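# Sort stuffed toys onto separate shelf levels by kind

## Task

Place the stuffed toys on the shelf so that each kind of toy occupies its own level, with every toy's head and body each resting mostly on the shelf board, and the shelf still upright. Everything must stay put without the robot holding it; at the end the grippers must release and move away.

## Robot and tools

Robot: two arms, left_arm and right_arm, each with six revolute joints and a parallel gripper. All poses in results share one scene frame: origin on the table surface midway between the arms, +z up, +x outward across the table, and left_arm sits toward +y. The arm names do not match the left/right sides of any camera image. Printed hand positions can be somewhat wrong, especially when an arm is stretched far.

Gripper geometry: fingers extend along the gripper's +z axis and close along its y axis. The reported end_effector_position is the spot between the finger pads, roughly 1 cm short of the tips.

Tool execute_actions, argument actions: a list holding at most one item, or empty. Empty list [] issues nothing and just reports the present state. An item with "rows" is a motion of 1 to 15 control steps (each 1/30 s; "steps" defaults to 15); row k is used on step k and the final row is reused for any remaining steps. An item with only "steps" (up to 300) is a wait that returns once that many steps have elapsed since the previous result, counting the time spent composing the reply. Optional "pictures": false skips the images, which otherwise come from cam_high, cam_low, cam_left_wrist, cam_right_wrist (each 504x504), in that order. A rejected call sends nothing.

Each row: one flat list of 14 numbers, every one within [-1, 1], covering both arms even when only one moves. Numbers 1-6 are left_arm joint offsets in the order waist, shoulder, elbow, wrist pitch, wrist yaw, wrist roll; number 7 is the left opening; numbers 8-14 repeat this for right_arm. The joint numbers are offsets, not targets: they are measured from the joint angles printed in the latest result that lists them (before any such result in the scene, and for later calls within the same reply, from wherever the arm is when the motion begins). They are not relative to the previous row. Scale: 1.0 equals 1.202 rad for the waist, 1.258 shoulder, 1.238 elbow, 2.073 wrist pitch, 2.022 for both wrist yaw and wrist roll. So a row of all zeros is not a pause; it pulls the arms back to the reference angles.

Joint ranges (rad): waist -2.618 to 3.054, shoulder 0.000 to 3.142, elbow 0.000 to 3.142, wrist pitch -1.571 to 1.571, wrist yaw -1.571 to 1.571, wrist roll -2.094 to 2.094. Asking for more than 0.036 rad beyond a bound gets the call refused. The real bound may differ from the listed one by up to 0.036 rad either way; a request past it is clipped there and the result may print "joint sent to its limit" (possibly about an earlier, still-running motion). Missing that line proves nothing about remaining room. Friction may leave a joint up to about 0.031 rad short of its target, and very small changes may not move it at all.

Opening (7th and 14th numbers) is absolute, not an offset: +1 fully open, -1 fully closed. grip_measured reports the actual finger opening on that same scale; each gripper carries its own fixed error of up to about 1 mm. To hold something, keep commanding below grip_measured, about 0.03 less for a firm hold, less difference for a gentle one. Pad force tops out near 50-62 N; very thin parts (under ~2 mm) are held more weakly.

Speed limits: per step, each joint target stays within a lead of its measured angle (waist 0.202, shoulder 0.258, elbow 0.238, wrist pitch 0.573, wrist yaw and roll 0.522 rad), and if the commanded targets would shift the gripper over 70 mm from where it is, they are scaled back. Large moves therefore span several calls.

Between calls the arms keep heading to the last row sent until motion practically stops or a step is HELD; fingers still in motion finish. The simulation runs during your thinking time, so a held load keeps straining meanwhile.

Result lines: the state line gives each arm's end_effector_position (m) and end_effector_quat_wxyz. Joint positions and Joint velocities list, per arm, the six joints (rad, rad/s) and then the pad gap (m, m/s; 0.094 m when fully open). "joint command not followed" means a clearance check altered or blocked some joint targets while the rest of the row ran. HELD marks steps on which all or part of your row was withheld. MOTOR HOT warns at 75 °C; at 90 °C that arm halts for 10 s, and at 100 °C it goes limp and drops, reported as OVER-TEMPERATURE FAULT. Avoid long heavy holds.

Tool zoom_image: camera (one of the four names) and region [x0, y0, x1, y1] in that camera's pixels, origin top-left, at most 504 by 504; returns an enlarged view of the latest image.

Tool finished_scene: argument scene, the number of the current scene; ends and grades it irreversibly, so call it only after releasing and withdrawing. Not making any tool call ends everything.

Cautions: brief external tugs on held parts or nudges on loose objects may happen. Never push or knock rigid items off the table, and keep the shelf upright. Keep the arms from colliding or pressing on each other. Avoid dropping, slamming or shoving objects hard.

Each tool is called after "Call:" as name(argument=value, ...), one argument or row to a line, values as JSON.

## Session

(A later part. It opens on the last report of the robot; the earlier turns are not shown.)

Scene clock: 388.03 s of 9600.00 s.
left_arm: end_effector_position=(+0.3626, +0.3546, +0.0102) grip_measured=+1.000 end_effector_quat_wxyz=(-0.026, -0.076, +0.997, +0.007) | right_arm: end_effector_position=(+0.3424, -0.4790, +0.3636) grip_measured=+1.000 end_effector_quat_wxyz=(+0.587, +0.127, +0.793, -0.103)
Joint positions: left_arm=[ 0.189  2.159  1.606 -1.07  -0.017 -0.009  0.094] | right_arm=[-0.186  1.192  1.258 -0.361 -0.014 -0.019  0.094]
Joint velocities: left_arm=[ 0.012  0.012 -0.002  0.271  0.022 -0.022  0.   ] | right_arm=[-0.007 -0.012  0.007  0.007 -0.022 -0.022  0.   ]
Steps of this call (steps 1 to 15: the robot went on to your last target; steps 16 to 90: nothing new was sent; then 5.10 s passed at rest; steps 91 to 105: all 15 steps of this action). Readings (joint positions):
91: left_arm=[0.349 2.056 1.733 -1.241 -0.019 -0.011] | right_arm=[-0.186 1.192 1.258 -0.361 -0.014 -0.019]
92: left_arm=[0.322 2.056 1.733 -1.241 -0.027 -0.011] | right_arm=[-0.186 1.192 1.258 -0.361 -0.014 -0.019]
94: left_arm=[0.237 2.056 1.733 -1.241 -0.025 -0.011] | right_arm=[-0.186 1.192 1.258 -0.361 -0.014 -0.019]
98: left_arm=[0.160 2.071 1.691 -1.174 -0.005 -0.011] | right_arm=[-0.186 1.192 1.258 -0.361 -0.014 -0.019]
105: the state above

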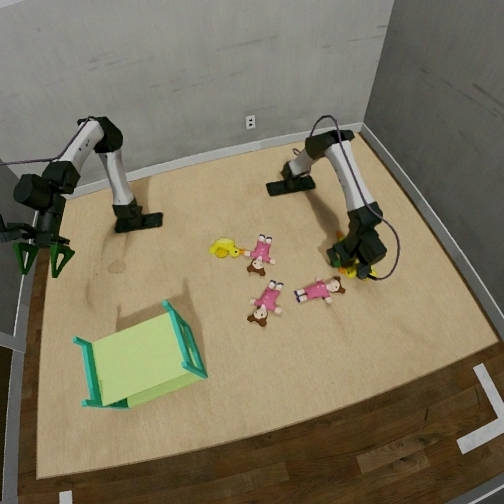

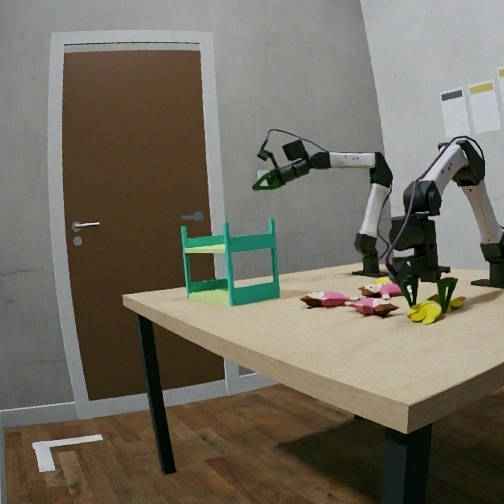

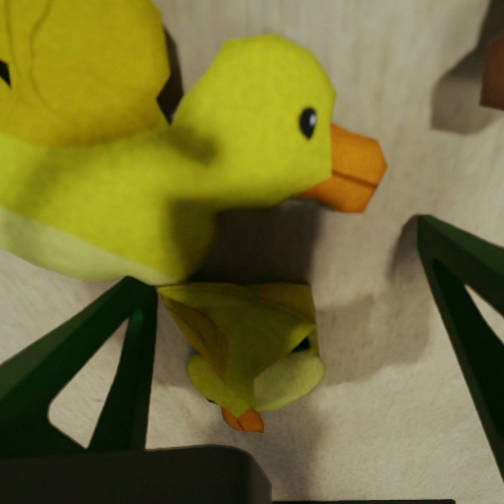

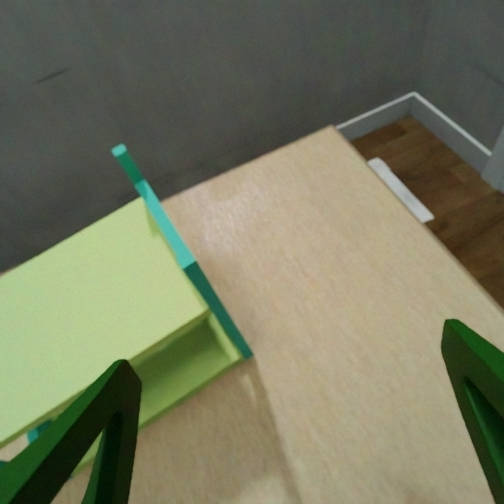

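Between fingers; grip, lift and carry.

Call:
execute_actions(
  actions=[
    {"rows":[[0,0,0,0,0,0,0.5,0,0,0,0,0,0,1],[0,0,0,0,0,0,0.1,0,0,0,0,0,0,1],[0,0,0,0,0,0,-0.4,0,0,0,0,0,0,1],[0,0,0,0,0,0,-1,0,0,0,0,0,0,1]],"steps":15},
  ],
  pictures=false,
)

Call:
execute_actions(
  actions=[
    {"steps":20},
  ],
  pictures=false,
)

Call:
execute_actions(
  actions=[
    {"rows":[[0,-0.015,0.02,-0.02,0,0,-1,0,0,0,0,0,0,1],[0,-0.03,0.04,-0.04,0,0,-1,0,0,0,0,0,0,1],[0,-0.03,0.04,-0.04,0,0,-1,0,0,0,0,0,0,1],[0,-0.05,0.06,-0.07,0,0,-1,0,0,0,0,0,0,1],[0,-0.05,0.06,-0.07,0,0,-1,0,0,0,0,0,0,1],[0,-0.07,0.08,-0.09,0,0,-1,0,0,0,0,0,0,1],[0,-0.07,0.1,-0.09,0,0,-1,0,0,0,0,0,0,1],[0,-0.1,0.17,-0.14,0,0,-1,0,0,0,0,0,0,1]],"steps":15},
  ],
)

Scene clock: 398.13 s of 9600.00 s.
left_arm: end_effector_position=(+0.3649, +0.3551, +0.0094) grip_measured=-0.977 end_effector_quat_wxyz=(-0.022, -0.076, +0.997, +0.007) | right_arm: end_effector_position=(+0.3424, -0.4790, +0.3636) grip_measured=+1.000 end_effector_quat_wxyz=(+0.587, +0.127, +0.793, -0.103)
Joint positions: left_arm=[ 0.19   2.161  1.606 -1.059 -0.017 -0.009  0.001] | right_arm=[-0.186  1.192  1.258 -0.361 -0.014 -0.019  0.094]
Joint velocities: left_arm=[ 0.007 -0.002 -0.007  0.051 -0.007  0.022 -0.001] | right_arm=[-0.012 -0.022 -0.002 -0.022  0.007 -0.007  0.   ]
Steps of this call (steps 1 to 30: the robot went on to your last target; steps 31 to 90: nothing new was sent; then 6.60 s passed at rest; steps 91 to 105: all 15 steps of this action). Readings (joint positions):
91: left_arm=[0.190 2.161 1.606 -1.049 -0.017 -0.009] | right_arm=[-0.186 1.192 1.258 -0.361 -0.014 -0.019]
92: left_arm=[0.190 2.161 1.606 -1.051 -0.017 -0.009] | right_arm=[-0.186 1.192 1.258 -0.361 -0.014 -0.019]
94: left_arm=[0.190 2.161 1.606 -1.052 -0.017 -0.009] | right_arm=[-0.186 1.192 1.258 -0.361 -0.014 -0.019]
98: left_arm=[0.190 2.161 1.606 -1.058 -0.017 -0.009] | right_arm=[-0.186 1.192 1.258 -0.361 -0.014 -0.019]
105: the state above

Scene clock: 398.80 s of 9600.00 s.
left_arm: end_effector_position=(+0.3649, +0.3551, +0.0094) grip_measured=-0.977 end_effector_quat_wxyz=(-0.022, -0.076, +0.997, +0.007) | right_arm: end_effector_position=(+0.3424, -0.4790, +0.3636) grip_measured=+1.000 end_effector_quat_wxyz=(+0.587, +0.127, +0.793, -0.103)
Joint positions: left_arm=[ 0.19   2.161  1.606 -1.059 -0.017 -0.009  0.001] | right_arm=[-0.186  1.192  1.258 -0.361 -0.014 -0.019  0.094]
Joint velocities: left_arm=[ 0.007 -0.007  0.007  0.051 -0.022  0.022 -0.001] | right_arm=[ 0.002 -0.007 -0.002 -0.037 -0.037 -0.022  0.   ]
Steps of this call (steps 1 to 15: the robot went on to your last target; steps 16 to 20: nothing new was sent). Readings (joint positions):
1: left_arm=[0.190 2.161 1.606 -1.059 -0.017 -0.009] | right_arm=[-0.186 1.192 1.258 -0.361 -0.014 -0.019]
2: left_arm=[0.190 2.161 1.606 -1.059 -0.017 -0.009] | right_arm=[-0.186 1.192 1.258 -0.361 -0.014 -0.019]
4: left_arm=[0.190 2.161 1.606 -1.059 -0.017 -0.009] | right_arm=[-0.186 1.192 1.258 -0.361 -0.014 -0.019]
8: left_arm=[0.190 2.161 1.606 -1.059 -0.017 -0.009] | right_arm=[-0.186 1.192 1.258 -0.361 -0.014 -0.019]
20: the state above
All arms were judged still, so your last target was given up. Only a new action makes them travel on or press farther. Fingers that are still opening or closing keep moving.

Scene clock: 399.30 s of 9600.00 s.
left_arm: end_effector_position=(+0.3716, +0.3561, +0.1125) grip_measured=-0.977 end_effector_quat_wxyz=(+0.030, -0.077, +0.997, +0.010) | right_arm: end_effector_position=(+0.3424, -0.4790, +0.3636) grip_measured=+1.000 end_effector_quat_wxyz=(+0.587, +0.127, +0.793, -0.103)
Joint positions: left_arm=[ 0.19   2.025  1.813 -1.297 -0.017 -0.009  0.001] | right_arm=[-0.186  1.192  1.258 -0.361 -0.014 -0.019  0.094]
Joint velocities: left_arm=[-0.012 -0.032  0.012 -0.242 -0.022 -0.051 -0.   ] | right_arm=[-0.007  0.017 -0.012 -0.007  0.037  0.022  0.   ]
Steps of this call (steps 1 to 15: all 15 steps of this action). Readings (joint positions):
1: left_arm=[0.190 2.161 1.606 -1.062 -0.017 -0.009] | right_arm=[-0.186 1.192 1.258 -0.361 -0.014 -0.019]
2: left_arm=[0.190 2.160 1.610 -1.072 -0.017 -0.009] | right_arm=[-0.186 1.192 1.258 -0.361 -0.014 -0.019]
4: left_arm=[0.190 2.154 1.625 -1.103 -0.017 -0.009] | right_arm=[-0.186 1.192 1.258 -0.361 -0.014 -0.019]
8: left_arm=[0.190 2.114 1.691 -1.196 -0.017 -0.009] | right_arm=[-0.186 1.192 1.258 -0.361 -0.014 -0.019]
15: the state above

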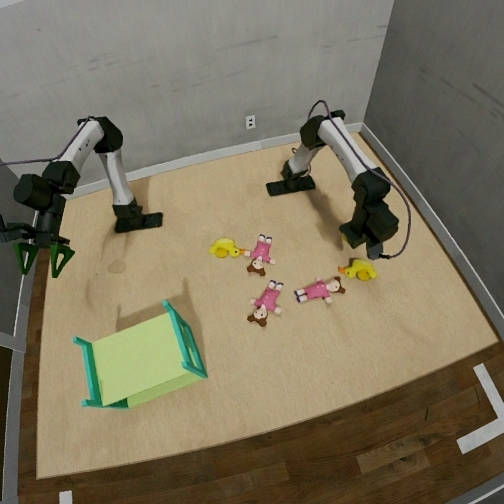

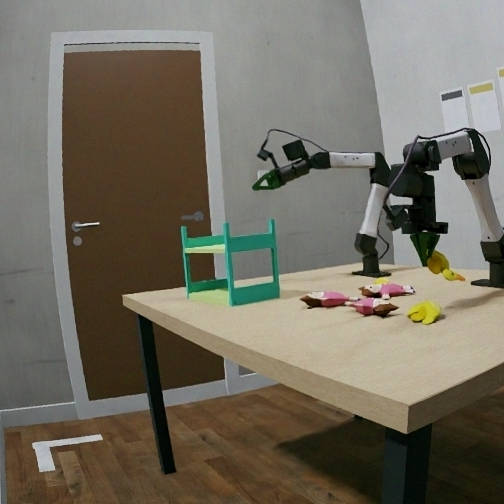

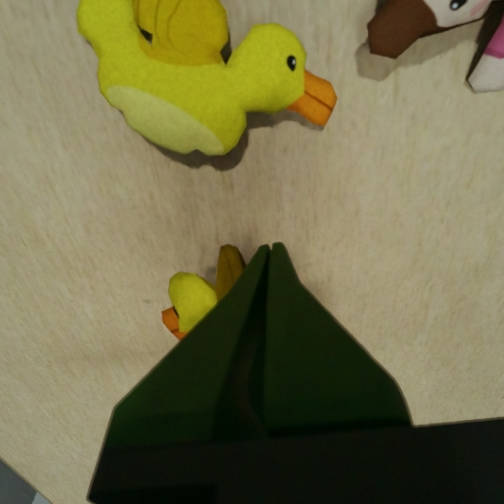

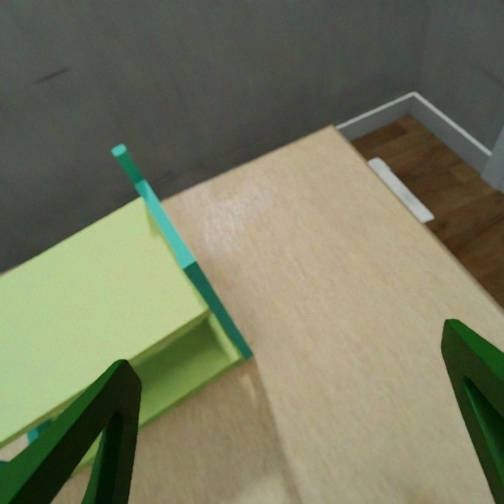

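Call:
execute_actions(
  actions=[
    {"rows":[[-0.1,0,0.05,0,0,0,-1,0,0,0,0,0,0,1],[-0.2,0,0.1,0,0,0,-1,0,0,0,0,0,0,1],[-0.3,0.05,0.15,0,0,0,-1,0,0,0,0,0,0,1],[-0.4,0.1,0.2,0,0,0,-1,0,0,0,0,0,0,1],[-0.4,0.1,0.2,0,0,0,-1,0,0,0,0,0,0,1],[-0.5,0.15,0.25,0,0,0,-1,0,0,0,0,0,0,1],[-0.5,0.15,0.25,0,0,0,-1,0,0,0,0,0,0,1],[-0.6,0.18,0.27,0.03,0,0,-1,0,0,0,0,0,0,1],[-0.6,0.18,0.27,0.03,0,0,-1,0,0,0,0,0,0,1],[-0.7,0.2,0.27,0.05,0,0,-1,0,0,0,0,0,0,1]],"steps":15},
  ],
  pictures=false,
)

Call:
execute_actions(
  actions=[
    {"steps":20},
  ],
)

Scene clock: 416.27 s of 9600.00 s.
left_arm: end_effector_position=(+0.4030, +0.0672, +0.0904) grip_measured=-0.977 end_effector_quat_wxyz=(+0.089, +0.239, +0.967, -0.009) | right_arm: end_effector_position=(+0.3424, -0.4790, +0.3636) grip_measured=+1.000 end_effector_quat_wxyz=(+0.587, +0.127, +0.793, -0.103)
Joint positions: left_arm=[-0.452  2.278  2.109 -1.224 -0.027 -0.009  0.001] | right_arm=[-0.186  1.192  1.258 -0.361 -0.014 -0.019  0.094]
Joint velocities: left_arm=[-1.37   0.281  0.002  0.154 -0.095 -0.007 -0.001] | right_arm=[ 0.007  0.007  0.017 -0.022 -0.022 -0.007  0.   ]
Steps of this call (steps 1 to 30: the robot went on to your last target; steps 31 to 90: nothing new was sent; then 13.47 s passed at rest; steps 91 to 105: all 15 steps of this action). Readings (joint positions):
91: left_arm=[0.180 2.033 1.817 -1.338 -0.021 -0.009] | right_arm=[-0.186 1.192 1.258 -0.361 -0.014 -0.019]
92: left_arm=[0.159 2.036 1.831 -1.338 -0.028 -0.009] | right_arm=[-0.186 1.192 1.258 -0.361 -0.014 -0.019]
94: left_arm=[0.080 2.061 1.902 -1.340 -0.032 -0.009] | right_arm=[-0.186 1.192 1.258 -0.361 -0.014 -0.019]
98: left_arm=[-0.113 2.154 2.056 -1.305 -0.031 -0.009] | right_arm=[-0.186 1.192 1.258 -0.361 -0.014 -0.019]
105: the state above

Scene clock: 416.93 s of 9600.00 s.
left_arm: end_effector_position=(+0.3547, -0.0183, +0.0886) grip_measured=-0.977 end_effector_quat_wxyz=(+0.094, +0.333, +0.938, -0.028) | right_arm: end_effector_position=(+0.3424, -0.4790, +0.3636) grip_measured=+1.000 end_effector_quat_wxyz=(+0.587, +0.127, +0.793, -0.103)
Joint positions: left_arm=[-0.647  2.293  2.125 -1.207 -0.012 -0.009  0.001] | right_arm=[-0.186  1.192  1.258 -0.361 -0.014 -0.019  0.094]
Joint velocities: left_arm=[-0.017 -0.017  0.007 -0.007  0.051  0.007 -0.001] | right_arm=[-0.007  0.012  0.002 -0.022  0.007  0.022  0.   ]
Steps of this call (steps 1 to 20: the robot went on to your last target). Readings (joint positions):
1: left_arm=[-0.501 2.285 2.109 -1.220 -0.027 -0.009] | right_arm=[-0.186 1.192 1.258 -0.361 -0.014 -0.019]
2: left_arm=[-0.551 2.291 2.109 -1.216 -0.026 -0.009] | right_arm=[-0.186 1.192 1.258 -0.361 -0.014 -0.019]
4: left_arm=[-0.639 2.293 2.110 -1.210 -0.019 -0.009] | right_arm=[-0.186 1.192 1.258 -0.361 -0.014 -0.019]
8: left_arm=[-0.701 2.293 2.124 -1.207 -0.001 -0.009] | right_arm=[-0.186 1.192 1.258 -0.361 -0.014 -0.019]
20: the state above

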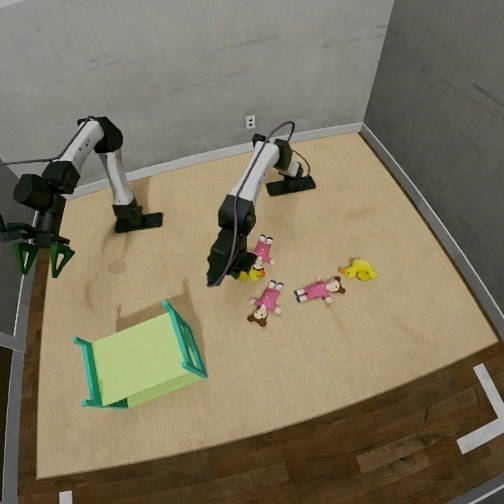

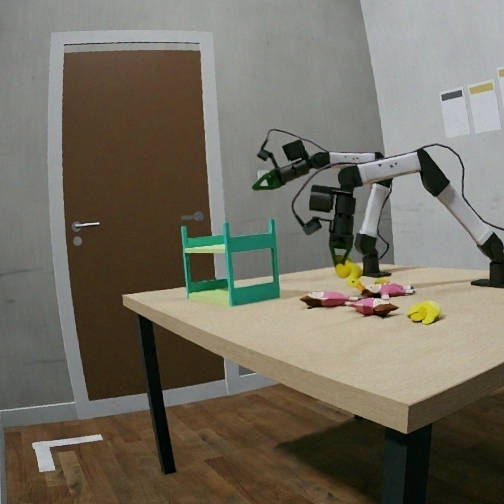

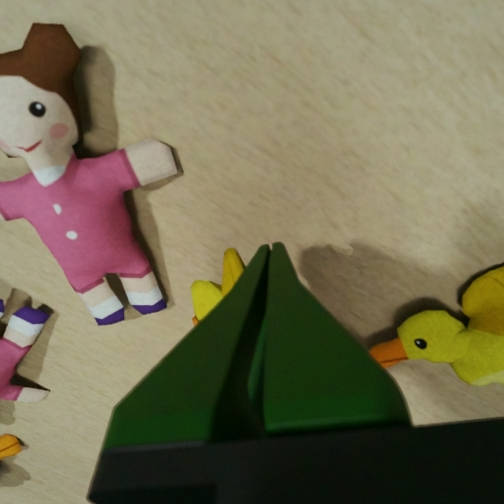

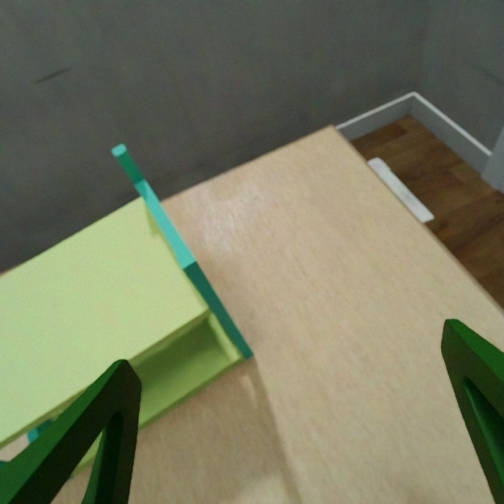

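Call:
execute_actions(
  actions=[
    {"rows":[[-0.05,0.02,0,0,0,0,-1,0,0,0,0,0,0,1],[-0.05,0.04,0,0,0,0,-1,0,0,0,0,0,0,1],[-0.05,0.06,0,0,0,0,-1,0,0,0,0,0,0,1],[-0.05,0.07,0,0,0,0,-1,0,0,0,0,0,0,1],[-0.05,0.07,0,0,0,0,-1,0,0,0,0,0,0,1],[-0.05,0.07,0,0,0,0,-1,0,0,0,0,0,0,1],[-0.05,0.07,0,0,0,0,1,0,0,0,0,0,0,1]],"steps":15},
  ],
  pictures=false,
)

Call:
execute_actions(
  actions=[
    {"rows":[[0,0,0,0,0,0,1,0,0,0,0,0,0,1],[0,0,0,0,0,0,1,0,0,0,0,0,0,1],[0,-0.15,0,-0.05,0,0,1,0,0,0,0,0,0,1],[0,-0.15,0,-0.05,0,0,1,0,0,0,0,0,0,1],[0.3,-0.2,0,-0.05,0,0,1,0,0,0,0,0,0,1],[0.9,-0.2,0,-0.05,0,0,1,0,0,0,0,0,0,1]],"steps":15},
  ],
  pictures=false,
)

Call:
execute_actions(
  actions=[
    {"steps":25},
  ],
)

Scene clock: 434.13 s of 9600.00 s.
left_arm: end_effector_position=(+0.3293, -0.0395, +0.0391) grip_measured=+1.000 end_effector_quat_wxyz=(+0.044, +0.365, +0.930, -0.012) | right_arm: end_effector_position=(+0.3424, -0.4790, +0.3636) grip_measured=+1.000 end_effector_quat_wxyz=(+0.587, +0.127, +0.793, -0.103)
Joint positions: left_arm=[-0.713  2.398  2.125 -1.207 -0.011 -0.009  0.094] | right_arm=[-0.186  1.192  1.258 -0.361 -0.014 -0.019  0.094]
Joint velocities: left_arm=[ 0.007 -0.007 -0.017 -0.037 -0.007  0.125  0.   ] | right_arm=[ 0.007 -0.017  0.012  0.095 -0.037 -0.022  0.   ]
Steps of this call (steps 1 to 15: the robot went on to your last target; steps 16 to 90: nothing new was sent; then 13.70 s passed at rest; steps 91 to 105: all 15 steps of this action). Readings (joint positions):
91: left_arm=[-0.651 2.295 2.125 -1.207 -0.014 -0.009] | right_arm=[-0.186 1.192 1.258 -0.361 -0.014 -0.019]
92: left_arm=[-0.657 2.299 2.125 -1.207 -0.016 -0.009] | right_arm=[-0.186 1.192 1.258 -0.361 -0.014 -0.019]
94: left_arm=[-0.680 2.322 2.125 -1.207 -0.016 -0.009] | right_arm=[-0.186 1.192 1.258 -0.361 -0.014 -0.019]
98: left_arm=[-0.713 2.386 2.125 -1.207 -0.012 -0.009] | right_arm=[-0.186 1.192 1.258 -0.361 -0.014 -0.019]
105: the state above

Scene clock: 434.63 s of 9600.00 s.
left_arm: end_effector_position=(+0.4191, +0.1274, +0.1427) grip_measured=+1.000 end_effector_quat_wxyz=(+0.125, +0.173, +0.977, -0.023) | right_arm: end_effector_position=(+0.3424, -0.4790, +0.3636) grip_measured=+1.000 end_effector_quat_wxyz=(+0.587, +0.127, +0.793, -0.103)
Joint positions: left_arm=[-0.315  2.159  2.109 -1.265 -0.001 -0.009  0.094] | right_arm=[-0.186  1.192  1.258 -0.361 -0.014 -0.019  0.094]
Joint velocities: left_arm=[ 1.507 -0.012 -0.002  0.022 -0.022 -0.007  0.   ] | right_arm=[-0.002  0.017  0.007 -0.022 -0.051  0.022  0.   ]
Steps of this call (steps 1 to 15: all 15 steps of this action). Readings (joint positions):
1: left_arm=[-0.713 2.398 2.125 -1.207 -0.011 -0.009] | right_arm=[-0.186 1.192 1.258 -0.361 -0.014 -0.019]
2: left_arm=[-0.713 2.398 2.125 -1.207 -0.011 -0.009] | right_arm=[-0.186 1.192 1.258 -0.361 -0.014 -0.019]
4: left_arm=[-0.713 2.367 2.112 -1.226 -0.011 -0.009] | right_arm=[-0.186 1.192 1.258 -0.361 -0.014 -0.019]
8: left_arm=[-0.641 2.256 2.109 -1.255 0.000 -0.009] | right_arm=[-0.186 1.192 1.258 -0.361 -0.014 -0.019]
15: the state above

Scene clock: 435.47 s of 9600.00 s.
left_arm: end_effector_position=(+0.4164, +0.4449, +0.1406) grip_measured=+1.000 end_effector_quat_wxyz=(+0.107, -0.164, +0.980, +0.025) | right_arm: end_effector_position=(+0.3424, -0.4790, +0.3636) grip_measured=+1.000 end_effector_quat_wxyz=(+0.587, +0.127, +0.793, -0.103)
Joint positions: left_arm=[ 0.365  2.159  2.109 -1.301 -0.016 -0.009  0.094] | right_arm=[-0.186  1.192  1.258 -0.361 -0.014 -0.019  0.094]
Joint velocities: left_arm=[ 0.007 -0.002 -0.007 -0.022  0.022 -0.022  0.   ] | right_arm=[-0.002 -0.017 -0.022 -0.007 -0.037  0.022  0.   ]
Steps of this call (steps 1 to 25: the robot went on to your last target). Readings (joint positions):
1: left_arm=[-0.261 2.159 2.109 -1.266 -0.001 -0.009] | right_arm=[-0.186 1.192 1.258 -0.361 -0.014 -0.019]
2: left_arm=[-0.207 2.159 2.109 -1.267 -0.002 -0.009] | right_arm=[-0.186 1.192 1.258 -0.361 -0.014 -0.019]
4: left_arm=[-0.099 2.159 2.109 -1.270 -0.003 -0.009] | right_arm=[-0.186 1.192 1.258 -0.361 -0.014 -0.019]
8: left_arm=[0.120 2.159 2.109 -1.273 -0.005 -0.009] | right_arm=[-0.186 1.192 1.258 -0.361 -0.014 -0.019]
25: the state above

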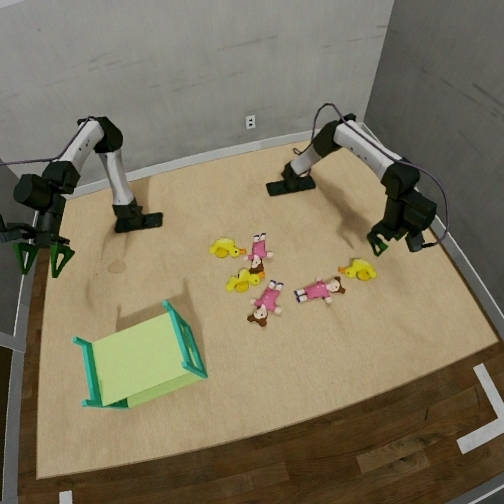

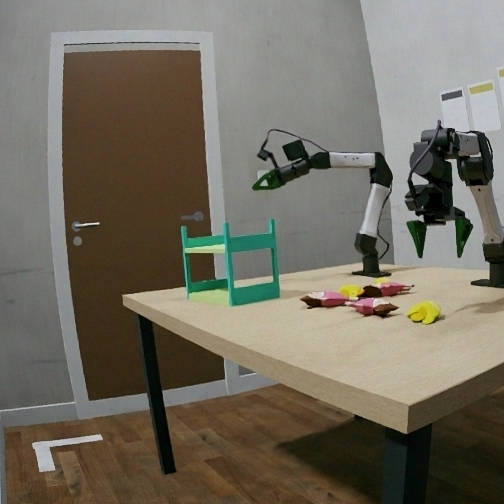

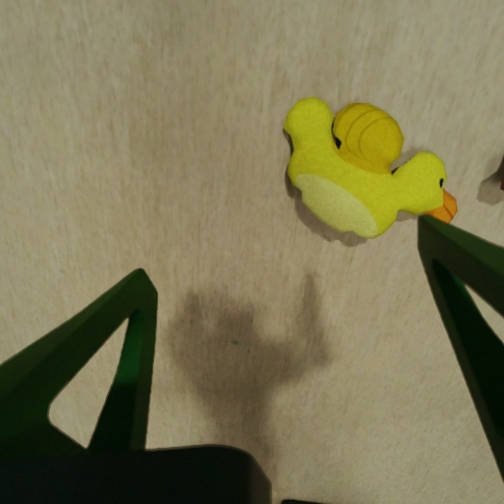

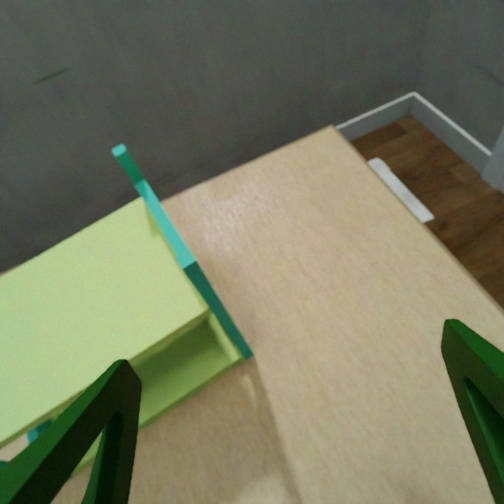

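Call:
execute_actions(
  actions=[
    {"rows":[[-0.08,0.08,-0.06,0.05,0,-0.6,1,0,0,0,0,0,0,1]],"steps":15},
  ],
  pictures=false,
)

Call:
execute_actions(
  actions=[
    {"steps":20},
  ],
)

Scene clock: 447.10 s of 9600.00 s.
left_arm: end_effector_position=(+0.4313, +0.3997, +0.0675) grip_measured=+1.000 end_effector_quat_wxyz=(+0.050, -0.620, +0.783, -0.017) | right_arm: end_effector_position=(+0.3424, -0.4790, +0.3636) grip_measured=+1.000 end_effector_quat_wxyz=(+0.587, +0.127, +0.793, -0.103)
Joint positions: left_arm=[ 0.265  2.279  2.031 -1.217 -0.013 -1.12   0.094] | right_arm=[-0.186  1.192  1.258 -0.361 -0.014 -0.019  0.094]
Joint velocities: left_arm=[ 0.007 -0.007 -0.017  0.037 -0.007 -0.681  0.   ] | right_arm=[-0.002  0.002 -0.017 -0.037 -0.037 -0.007  0.   ]
Steps of this call (steps 1 to 30: the robot went on to your last target; steps 31 to 90: nothing new was sent; then 8.13 s passed at rest; steps 91 to 105: all 15 steps of this action). Readings (joint positions):
91: left_arm=[0.359 2.165 2.103 -1.294 -0.018 -0.072] | right_arm=[-0.186 1.192 1.258 -0.361 -0.014 -0.019]
92: left_arm=[0.347 2.173 2.096 -1.276 -0.021 -0.167] | right_arm=[-0.186 1.192 1.258 -0.361 -0.014 -0.019]
94: left_arm=[0.308 2.209 2.076 -1.245 -0.022 -0.362] | right_arm=[-0.186 1.192 1.258 -0.361 -0.014 -0.019]
98: left_arm=[0.256 2.277 2.037 -1.225 -0.014 -0.750] | right_arm=[-0.186 1.192 1.258 -0.361 -0.014 -0.019]
105: the state above

Scene clock: 447.77 s of 9600.00 s.
left_arm: end_effector_position=(+0.4322, +0.4001, +0.0678) grip_measured=+1.000 end_effector_quat_wxyz=(+0.051, -0.657, +0.752, -0.021) | right_arm: end_effector_position=(+0.3424, -0.4790, +0.3636) grip_measured=+1.000 end_effector_quat_wxyz=(+0.587, +0.127, +0.793, -0.103)
Joint positions: left_arm=[ 0.265  2.278  2.031 -1.213 -0.013 -1.215  0.094] | right_arm=[-0.186  1.192  1.258 -0.361 -0.014 -0.019  0.094]
Joint velocities: left_arm=[ 0.027 -0.002 -0.007 -0.037  0.037 -0.066  0.   ] | right_arm=[-0.007 -0.007 -0.007  0.007 -0.007 -0.037  0.   ]
Steps of this call (steps 1 to 20: the robot went on to your last target). Readings (joint positions):
1: left_arm=[0.265 2.278 2.031 -1.216 -0.013 -1.139] | right_arm=[-0.186 1.192 1.258 -0.361 -0.014 -0.019]
2: left_arm=[0.265 2.278 2.031 -1.215 -0.013 -1.155] | right_arm=[-0.186 1.192 1.258 -0.361 -0.014 -0.019]
4: left_arm=[0.265 2.278 2.031 -1.214 -0.013 -1.177] | right_arm=[-0.186 1.192 1.258 -0.361 -0.014 -0.019]
8: left_arm=[0.265 2.278 2.031 -1.213 -0.013 -1.200] | right_arm=[-0.186 1.192 1.258 -0.361 -0.014 -0.019]
20: the state above

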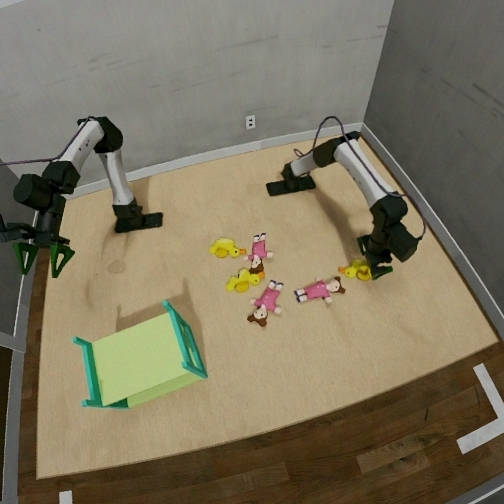

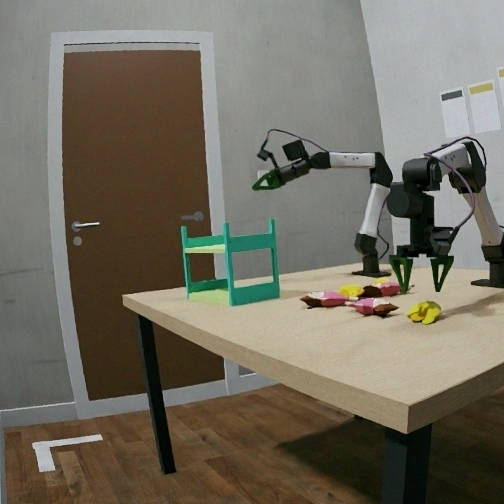

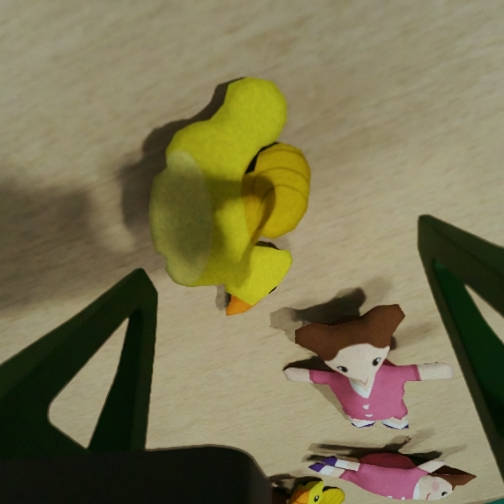

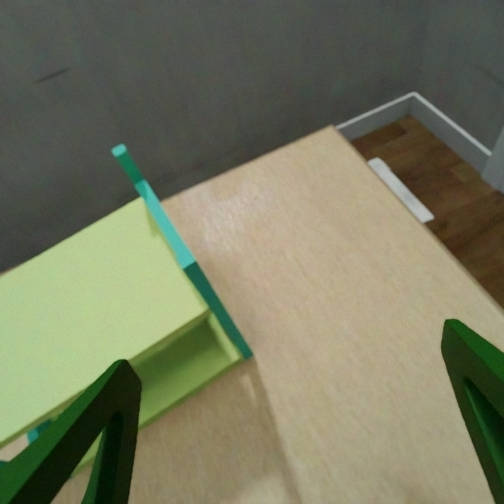

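Call:
execute_actions(
  actions=[
    {"rows":[[0.03,-0.02,-0.06,0.02,0,0,1,0,0,0,0,0,0,1],[0.03,-0.02,-0.06,0.02,0,0,1,0,0,0,0,0,0,1],[0.03,-0.01,-0.09,0.04,0,0,1,0,0,0,0,0,0,1],[0.03,0,-0.11,0.06,0,0,1,0,0,0,0,0,0,1],[0.03,0.03,-0.145,0.08,0,0,1,0,0,0,0,0,0,1]],"steps":15},
  ],
)

Scene clock: 456.83 s of 9600.00 s.
left_arm: end_effector_position=(+0.4148, +0.4130, +0.0096) grip_measured=+1.000 end_effector_quat_wxyz=(-0.024, +0.671, -0.741, +0.005) | right_arm: end_effector_position=(+0.3424, -0.4790, +0.3636) grip_measured=+1.000 end_effector_quat_wxyz=(+0.587, +0.127, +0.793, -0.103)
Joint positions: left_arm=[ 0.301  2.315  1.866 -1.075 -0.014 -1.216  0.094] | right_arm=[-0.186  1.192  1.258 -0.361 -0.014 -0.019  0.094]
Joint velocities: left_arm=[-0.012  0.002  0.002 -0.081  0.022  0.081  0.   ] | right_arm=[ 0.002 -0.002 -0.002  0.022 -0.007 -0.022  0.   ]
Steps of this call (steps 1 to 15: the robot went on to your last target; steps 16 to 90: nothing new was sent; then 5.57 s passed at rest; steps 91 to 105: all 15 steps of this action). Readings (joint positions):
91: left_arm=[0.268 2.276 2.021 -1.205 -0.012 -1.216] | right_arm=[-0.186 1.192 1.258 -0.361 -0.014 -0.019]
92: left_arm=[0.271 2.270 2.004 -1.196 -0.012 -1.216] | right_arm=[-0.186 1.192 1.258 -0.361 -0.014 -0.019]
94: left_arm=[0.284 2.266 1.961 -1.174 -0.012 -1.216] | right_arm=[-0.186 1.192 1.258 -0.361 -0.014 -0.019]
98: left_arm=[0.301 2.302 1.875 -1.109 -0.012 -1.216] | right_arm=[-0.186 1.192 1.258 -0.361 -0.014 -0.019]
105: the state above

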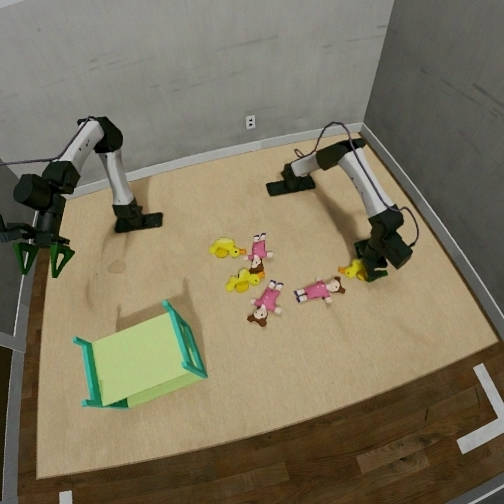

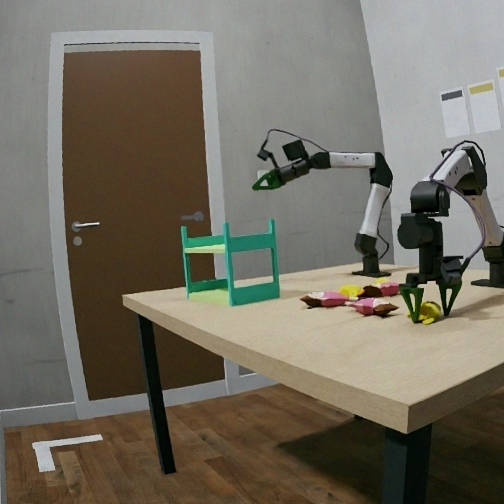

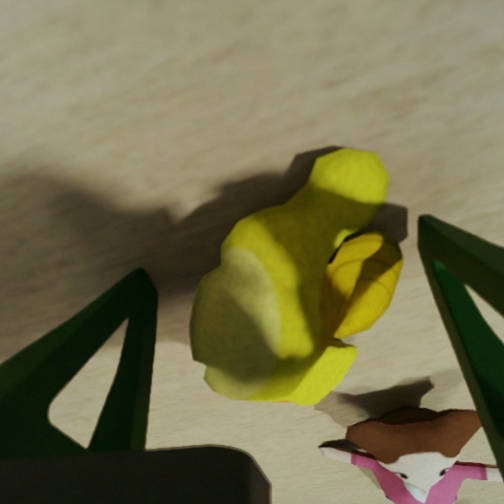

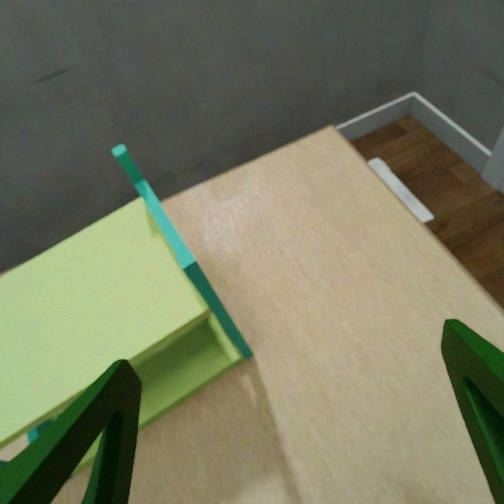

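Call:
execute_actions(
  actions=[
    {"rows":[[0,0,0,0,0,0,0.5,0,0,0,0,0,0,1],[0,0,0,0,0,0,0.1,0,0,0,0,0,0,1],[0,0,0,0,0,0,-0.4,0,0,0,0,0,0,1],[0,0,0,0,0,0,-1,0,0,0,0,0,0,1]],"steps":15},
  ],
  pictures=false,
)

Call:
execute_actions(
  actions=[
    {"steps":20},
  ],
  pictures=false,
)

Call:
execute_actions(
  actions=[
    {"rows":[[0,-0.015,0.02,-0.02,0,0,-1,0,0,0,0,0,0,1],[0,-0.03,0.03,-0.04,0,0,-1,0,0,0,0,0,0,1],[0,-0.05,0.04,-0.04,0,0,-1,0,0,0,0,0,0,1],[0,-0.08,0.05,-0.07,0,0,-1,0,0,0,0,0,0,1],[0,-0.11,0.05,-0.09,0,0,-1,0,0,0,0,0,0,1],[0,-0.14,0.05,-0.11,0,0,-1,0,0,0,0,0,0,1],[0,-0.17,0.05,-0.13,0,0,-1,0,0,0,0,0,0,1],[0,-0.22,0.03,-0.15,0,0,-1,0,0,0,0,0,0,1]],"steps":15},
  ],
)

Scene clock: 472.13 s of 9600.00 s.
left_arm: end_effector_position=(+0.4158, +0.4124, +0.0122) grip_measured=-0.953 end_effector_quat_wxyz=(-0.026, +0.671, -0.741, +0.008) | right_arm: end_effector_position=(+0.3424, -0.4790, +0.3636) grip_measured=+1.000 end_effector_quat_wxyz=(+0.587, +0.127, +0.793, -0.103)
Joint positions: left_arm=[ 0.301  2.309  1.866 -1.074 -0.009 -1.216  0.002] | right_arm=[-0.186  1.192  1.258 -0.361 -0.014 -0.019  0.094]
Joint velocities: left_arm=[-0.017 -0.027  0.002 -0.081 -0.022  0.007 -0.   ] | right_arm=[-0.017 -0.032 -0.027 -0.022  0.007  0.022  0.   ]
Steps of this call (steps 1 to 15: the robot went on to your last target; steps 16 to 90: nothing new was sent; then 11.80 s passed at rest; steps 91 to 105: all 15 steps of this action). Readings (joint positions):
91: left_arm=[0.301 2.315 1.866 -1.073 -0.013 -1.216] | right_arm=[-0.186 1.192 1.258 -0.361 -0.014 -0.019]
92: left_arm=[0.301 2.315 1.866 -1.073 -0.013 -1.216] | right_arm=[-0.186 1.192 1.258 -0.361 -0.014 -0.019]
94: left_arm=[0.301 2.315 1.866 -1.073 -0.013 -1.216] | right_arm=[-0.186 1.192 1.258 -0.361 -0.014 -0.019]
98: left_arm=[0.301 2.311 1.866 -1.068 -0.009 -1.216] | right_arm=[-0.186 1.192 1.258 -0.361 -0.014 -0.019]
105: the state above

Scene clock: 472.80 s of 9600.00 s.
left_arm: end_effector_position=(+0.4158, +0.4124, +0.0122) grip_measured=-0.953 end_effector_quat_wxyz=(-0.026, +0.671, -0.741, +0.008) | right_arm: end_effector_position=(+0.3424, -0.4790, +0.3636) grip_measured=+1.000 end_effector_quat_wxyz=(+0.587, +0.127, +0.793, -0.103)
Joint positions: left_arm=[ 0.301  2.309  1.866 -1.074 -0.009 -1.216  0.002] | right_arm=[-0.186  1.192  1.258 -0.361 -0.014 -0.019  0.094]
Joint velocities: left_arm=[ 0.007 -0.027  0.017 -0.022 -0.066  0.037 -0.001] | right_arm=[-0.007  0.017 -0.007  0.066 -0.037 -0.037  0.   ]
Steps of this call (steps 1 to 15: the robot went on to your last target; steps 16 to 20: nothing new was sent). Readings (joint positions):
1: left_arm=[0.301 2.309 1.866 -1.074 -0.009 -1.216] | right_arm=[-0.186 1.192 1.258 -0.361 -0.014 -0.019]
2: left_arm=[0.301 2.309 1.866 -1.074 -0.009 -1.216] | right_arm=[-0.186 1.192 1.258 -0.361 -0.014 -0.019]
4: left_arm=[0.301 2.309 1.866 -1.074 -0.009 -1.216] | right_arm=[-0.186 1.192 1.258 -0.361 -0.014 -0.019]
8: left_arm=[0.301 2.309 1.866 -1.074 -0.009 -1.216] | right_arm=[-0.186 1.192 1.258 -0.361 -0.014 -0.019]
20: the state above
All arms were judged still, so your last target was given up. Only a new action makes them travel on or press farther. Fingers that are still opening or closing keep moving.

Scene clock: 473.30 s of 9600.00 s.
left_arm: end_effector_position=(+0.3716, +0.4009, +0.1414) grip_measured=-0.953 end_effector_quat_wxyz=(-0.056, +0.670, -0.740, +0.024) | right_arm: end_effector_position=(+0.3424, -0.4790, +0.3636) grip_measured=+1.000 end_effector_quat_wxyz=(+0.587, +0.127, +0.793, -0.103)
Joint positions: left_arm=[ 0.301  2.011  1.903 -1.342 -0.009 -1.216  0.002] | right_arm=[-0.186  1.192  1.258 -0.361 -0.014 -0.019  0.094]
Joint velocities: left_arm=[ 0.007 -0.007  0.007 -0.286  0.007 -0.081 -0.   ] | right_arm=[-0.012 -0.017  0.002  0.007 -0.022  0.051  0.   ]
Steps of this call (steps 1 to 15: all 15 steps of this action). Readings (joint positions):
1: left_arm=[0.301 2.308 1.867 -1.077 -0.009 -1.216] | right_arm=[-0.186 1.192 1.258 -0.361 -0.014 -0.019]
2: left_arm=[0.301 2.307 1.871 -1.086 -0.009 -1.216] | right_arm=[-0.186 1.192 1.258 -0.361 -0.014 -0.019]
4: left_arm=[0.301 2.293 1.879 -1.115 -0.009 -1.216] | right_arm=[-0.186 1.192 1.258 -0.361 -0.014 -0.019]
8: left_arm=[0.301 2.184 1.883 -1.216 -0.009 -1.216] | right_arm=[-0.186 1.192 1.258 -0.361 -0.014 -0.019]
15: the state above

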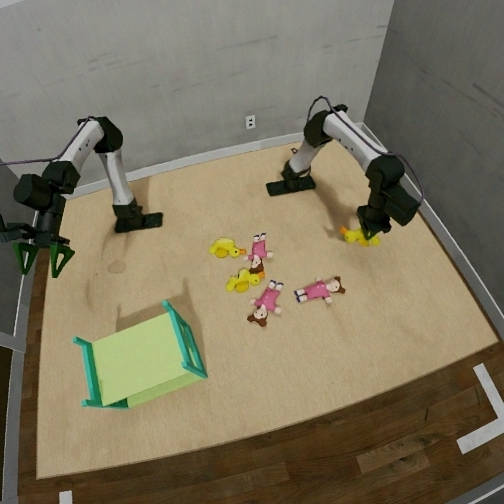

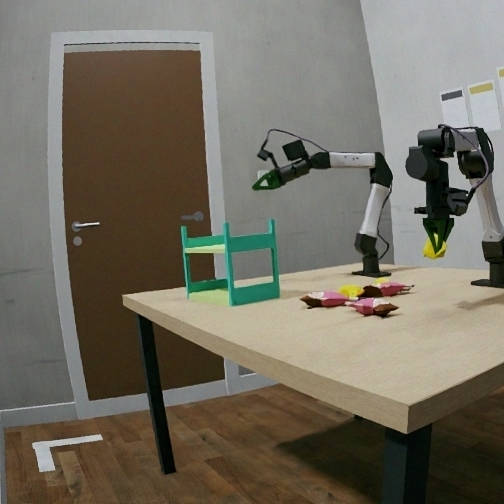

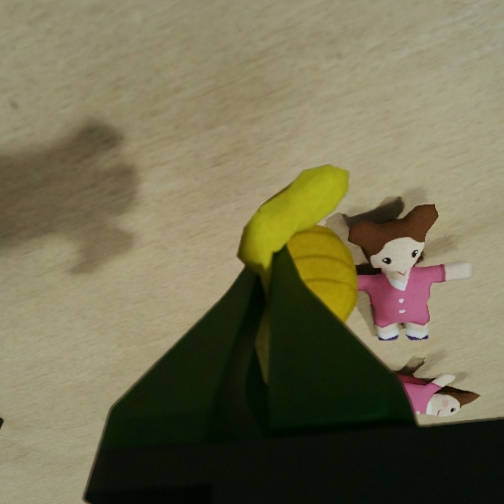

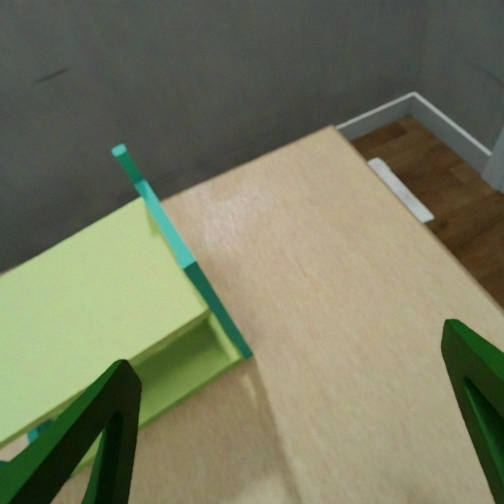

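Swing to waist −1.09 (Δ −1.39 rad).

Call:
execute_actions(
  actions=[
    {"rows":[[-0.2,0,0,0,0,0,-1,0,0,0,0,0,0,1],[-0.4,0,0,0,0,0,-1,0,0,0,0,0,0,1],[-0.6,0,0,0,0,0,-1,0,0,0,0,0,0,1],[-0.8,0,0,0,0,0,-1,0,0,0,0,0,0,1],[-1,0,0,0,0,0,-1,0,0,0,0,0,0,1]],"steps":15},
  ],
  pictures=false,
)

Call:
execute_actions(
  actions=[
    {"steps":25},
  ],
  pictures=false,
)

Call:
execute_actions(
  actions=[
    {"rows":[[-0.05,0.03,-0.02,0.03,0,0,-1,0,0,0,0,0,0,1],[-0.1,0.06,-0.04,0.06,0,0,-1,0,0,0,0,0,0,1],[-0.15,0.09,-0.07,0.09,0,0,-1,0,0,0,0,0,0,1],[-0.15,0.11,-0.1,0.12,0,0,-1,0,0,0,0,0,0,1]],"steps":15},
  ],
)

Scene clock: 484.50 s of 9600.00 s.
left_arm: end_effector_position=(+0.3282, +0.0820, +0.1329) grip_measured=-0.953 end_effector_quat_wxyz=(+0.040, -0.328, +0.943, -0.035) | right_arm: end_effector_position=(+0.3424, -0.4790, +0.3636) grip_measured=+1.000 end_effector_quat_wxyz=(+0.587, +0.127, +0.793, -0.103)
Joint positions: left_arm=[-0.502  2.033  1.903 -1.336 -0.016 -1.216  0.002] | right_arm=[-0.186  1.192  1.258 -0.361 -0.014 -0.019  0.094]
Joint velocities: left_arm=[-1.707 -0.027 -0.017 -0.022 -0.095  0.007  0.001] | right_arm=[ 0.002  0.007 -0.027 -0.037 -0.007 -0.081  0.   ]
Steps of this call (steps 1 to 30: the robot went on to your last target; steps 31 to 90: nothing new was sent; then 7.70 s passed at rest; steps 91 to 105: all 15 steps of this action). Readings (joint positions):
91: left_arm=[0.286 2.033 1.903 -1.374 -0.016 -1.216] | right_arm=[-0.186 1.192 1.258 -0.361 -0.014 -0.019]
92: left_arm=[0.259 2.033 1.903 -1.372 -0.026 -1.216] | right_arm=[-0.186 1.192 1.258 -0.361 -0.014 -0.019]
94: left_arm=[0.162 2.033 1.903 -1.363 -0.028 -1.216] | right_arm=[-0.186 1.192 1.258 -0.361 -0.014 -0.019]
98: left_arm=[-0.075 2.033 1.903 -1.347 -0.024 -1.216] | right_arm=[-0.186 1.192 1.258 -0.361 -0.014 -0.019]
105: the state above

Scene clock: 485.33 s of 9600.00 s.
left_arm: end_effector_position=(+0.2166, -0.0406, +0.1330) grip_measured=-0.953 end_effector_quat_wxyz=(+0.027, -0.135, +0.989, -0.046) | right_arm: end_effector_position=(+0.3424, -0.4790, +0.3636) grip_measured=+1.000 end_effector_quat_wxyz=(+0.587, +0.127, +0.793, -0.103)
Joint positions: left_arm=[-0.9    2.033  1.903 -1.333 -0.004 -1.216  0.002] | right_arm=[-0.186  1.192  1.258 -0.361 -0.014 -0.019  0.094]
Joint velocities: left_arm=[ 0.007  0.012 -0.012  0.007  0.007 -0.095 -0.001] | right_arm=[ 0.002 -0.002  0.012 -0.022 -0.022  0.007  0.   ]
Steps of this call (steps 1 to 25: the robot went on to your last target). Readings (joint positions):
1: left_arm=[-0.564 2.033 1.903 -1.335 -0.016 -1.216] | right_arm=[-0.186 1.192 1.258 -0.361 -0.014 -0.019]
2: left_arm=[-0.625 2.033 1.903 -1.334 -0.015 -1.216] | right_arm=[-0.186 1.192 1.258 -0.361 -0.014 -0.019]
4: left_arm=[-0.748 2.033 1.903 -1.333 -0.014 -1.216] | right_arm=[-0.186 1.192 1.258 -0.361 -0.014 -0.019]
8: left_arm=[-0.931 2.033 1.903 -1.333 0.003 -1.216] | right_arm=[-0.186 1.192 1.258 -0.361 -0.014 -0.019]
25: the state above

Scene clock: 485.83 s of 9600.00 s.
left_arm: end_effector_position=(+0.1552, -0.0942, +0.0351) grip_measured=-0.953 end_effector_quat_wxyz=(+0.005, -0.042, +0.999, -0.014) | right_arm: end_effector_position=(+0.3424, -0.4790, +0.3636) grip_measured=+1.000 end_effector_quat_wxyz=(+0.587, +0.127, +0.793, -0.103)
Joint positions: left_arm=[-1.088  2.197  1.771 -1.115  0.001 -1.216  0.002] | right_arm=[-0.186  1.192  1.258 -0.361 -0.014 -0.019  0.094]
Joint velocities: left_arm=[ 0.085 -0.1    0.022  0.154  0.007  0.081  0.001] | right_arm=[-0.017 -0.017 -0.007 -0.022  0.051  0.022  0.   ]
Steps of this call (steps 1 to 15: all 15 steps of this action). Readings (joint positions):
1: left_arm=[-0.904 2.035 1.902 -1.330 -0.006 -1.216] | right_arm=[-0.186 1.192 1.258 -0.361 -0.014 -0.019]
2: left_arm=[-0.917 2.042 1.898 -1.316 -0.011 -1.216] | right_arm=[-0.186 1.192 1.258 -0.361 -0.014 -0.019]
4: left_arm=[-0.970 2.068 1.877 -1.266 -0.016 -1.216] | right_arm=[-0.186 1.192 1.258 -0.361 -0.014 -0.019]
8: left_arm=[-1.081 2.161 1.803 -1.160 -0.007 -1.216] | right_arm=[-0.186 1.192 1.258 -0.361 -0.014 -0.019]
15: the state above

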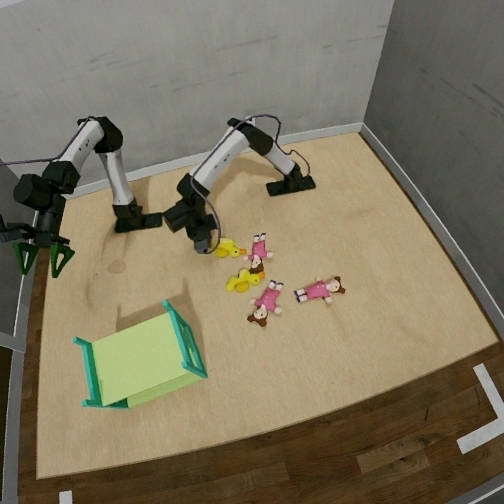

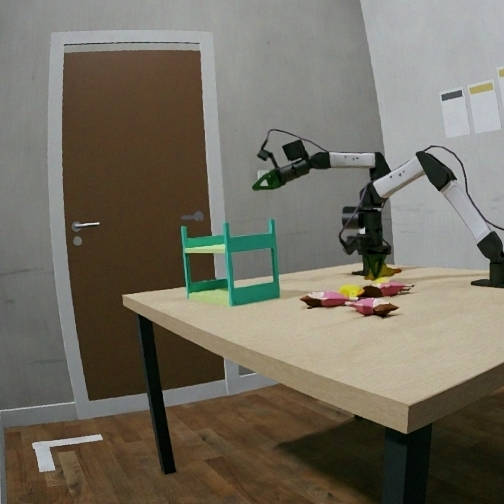

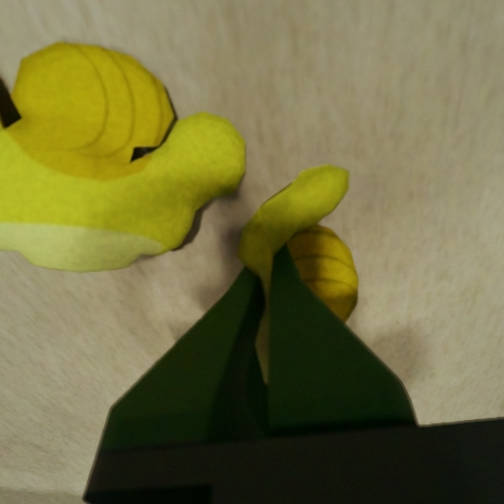

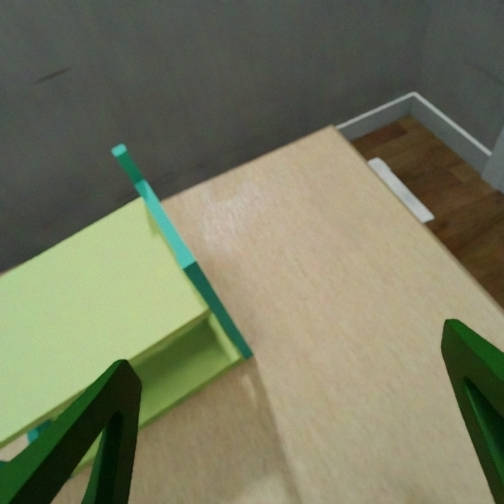

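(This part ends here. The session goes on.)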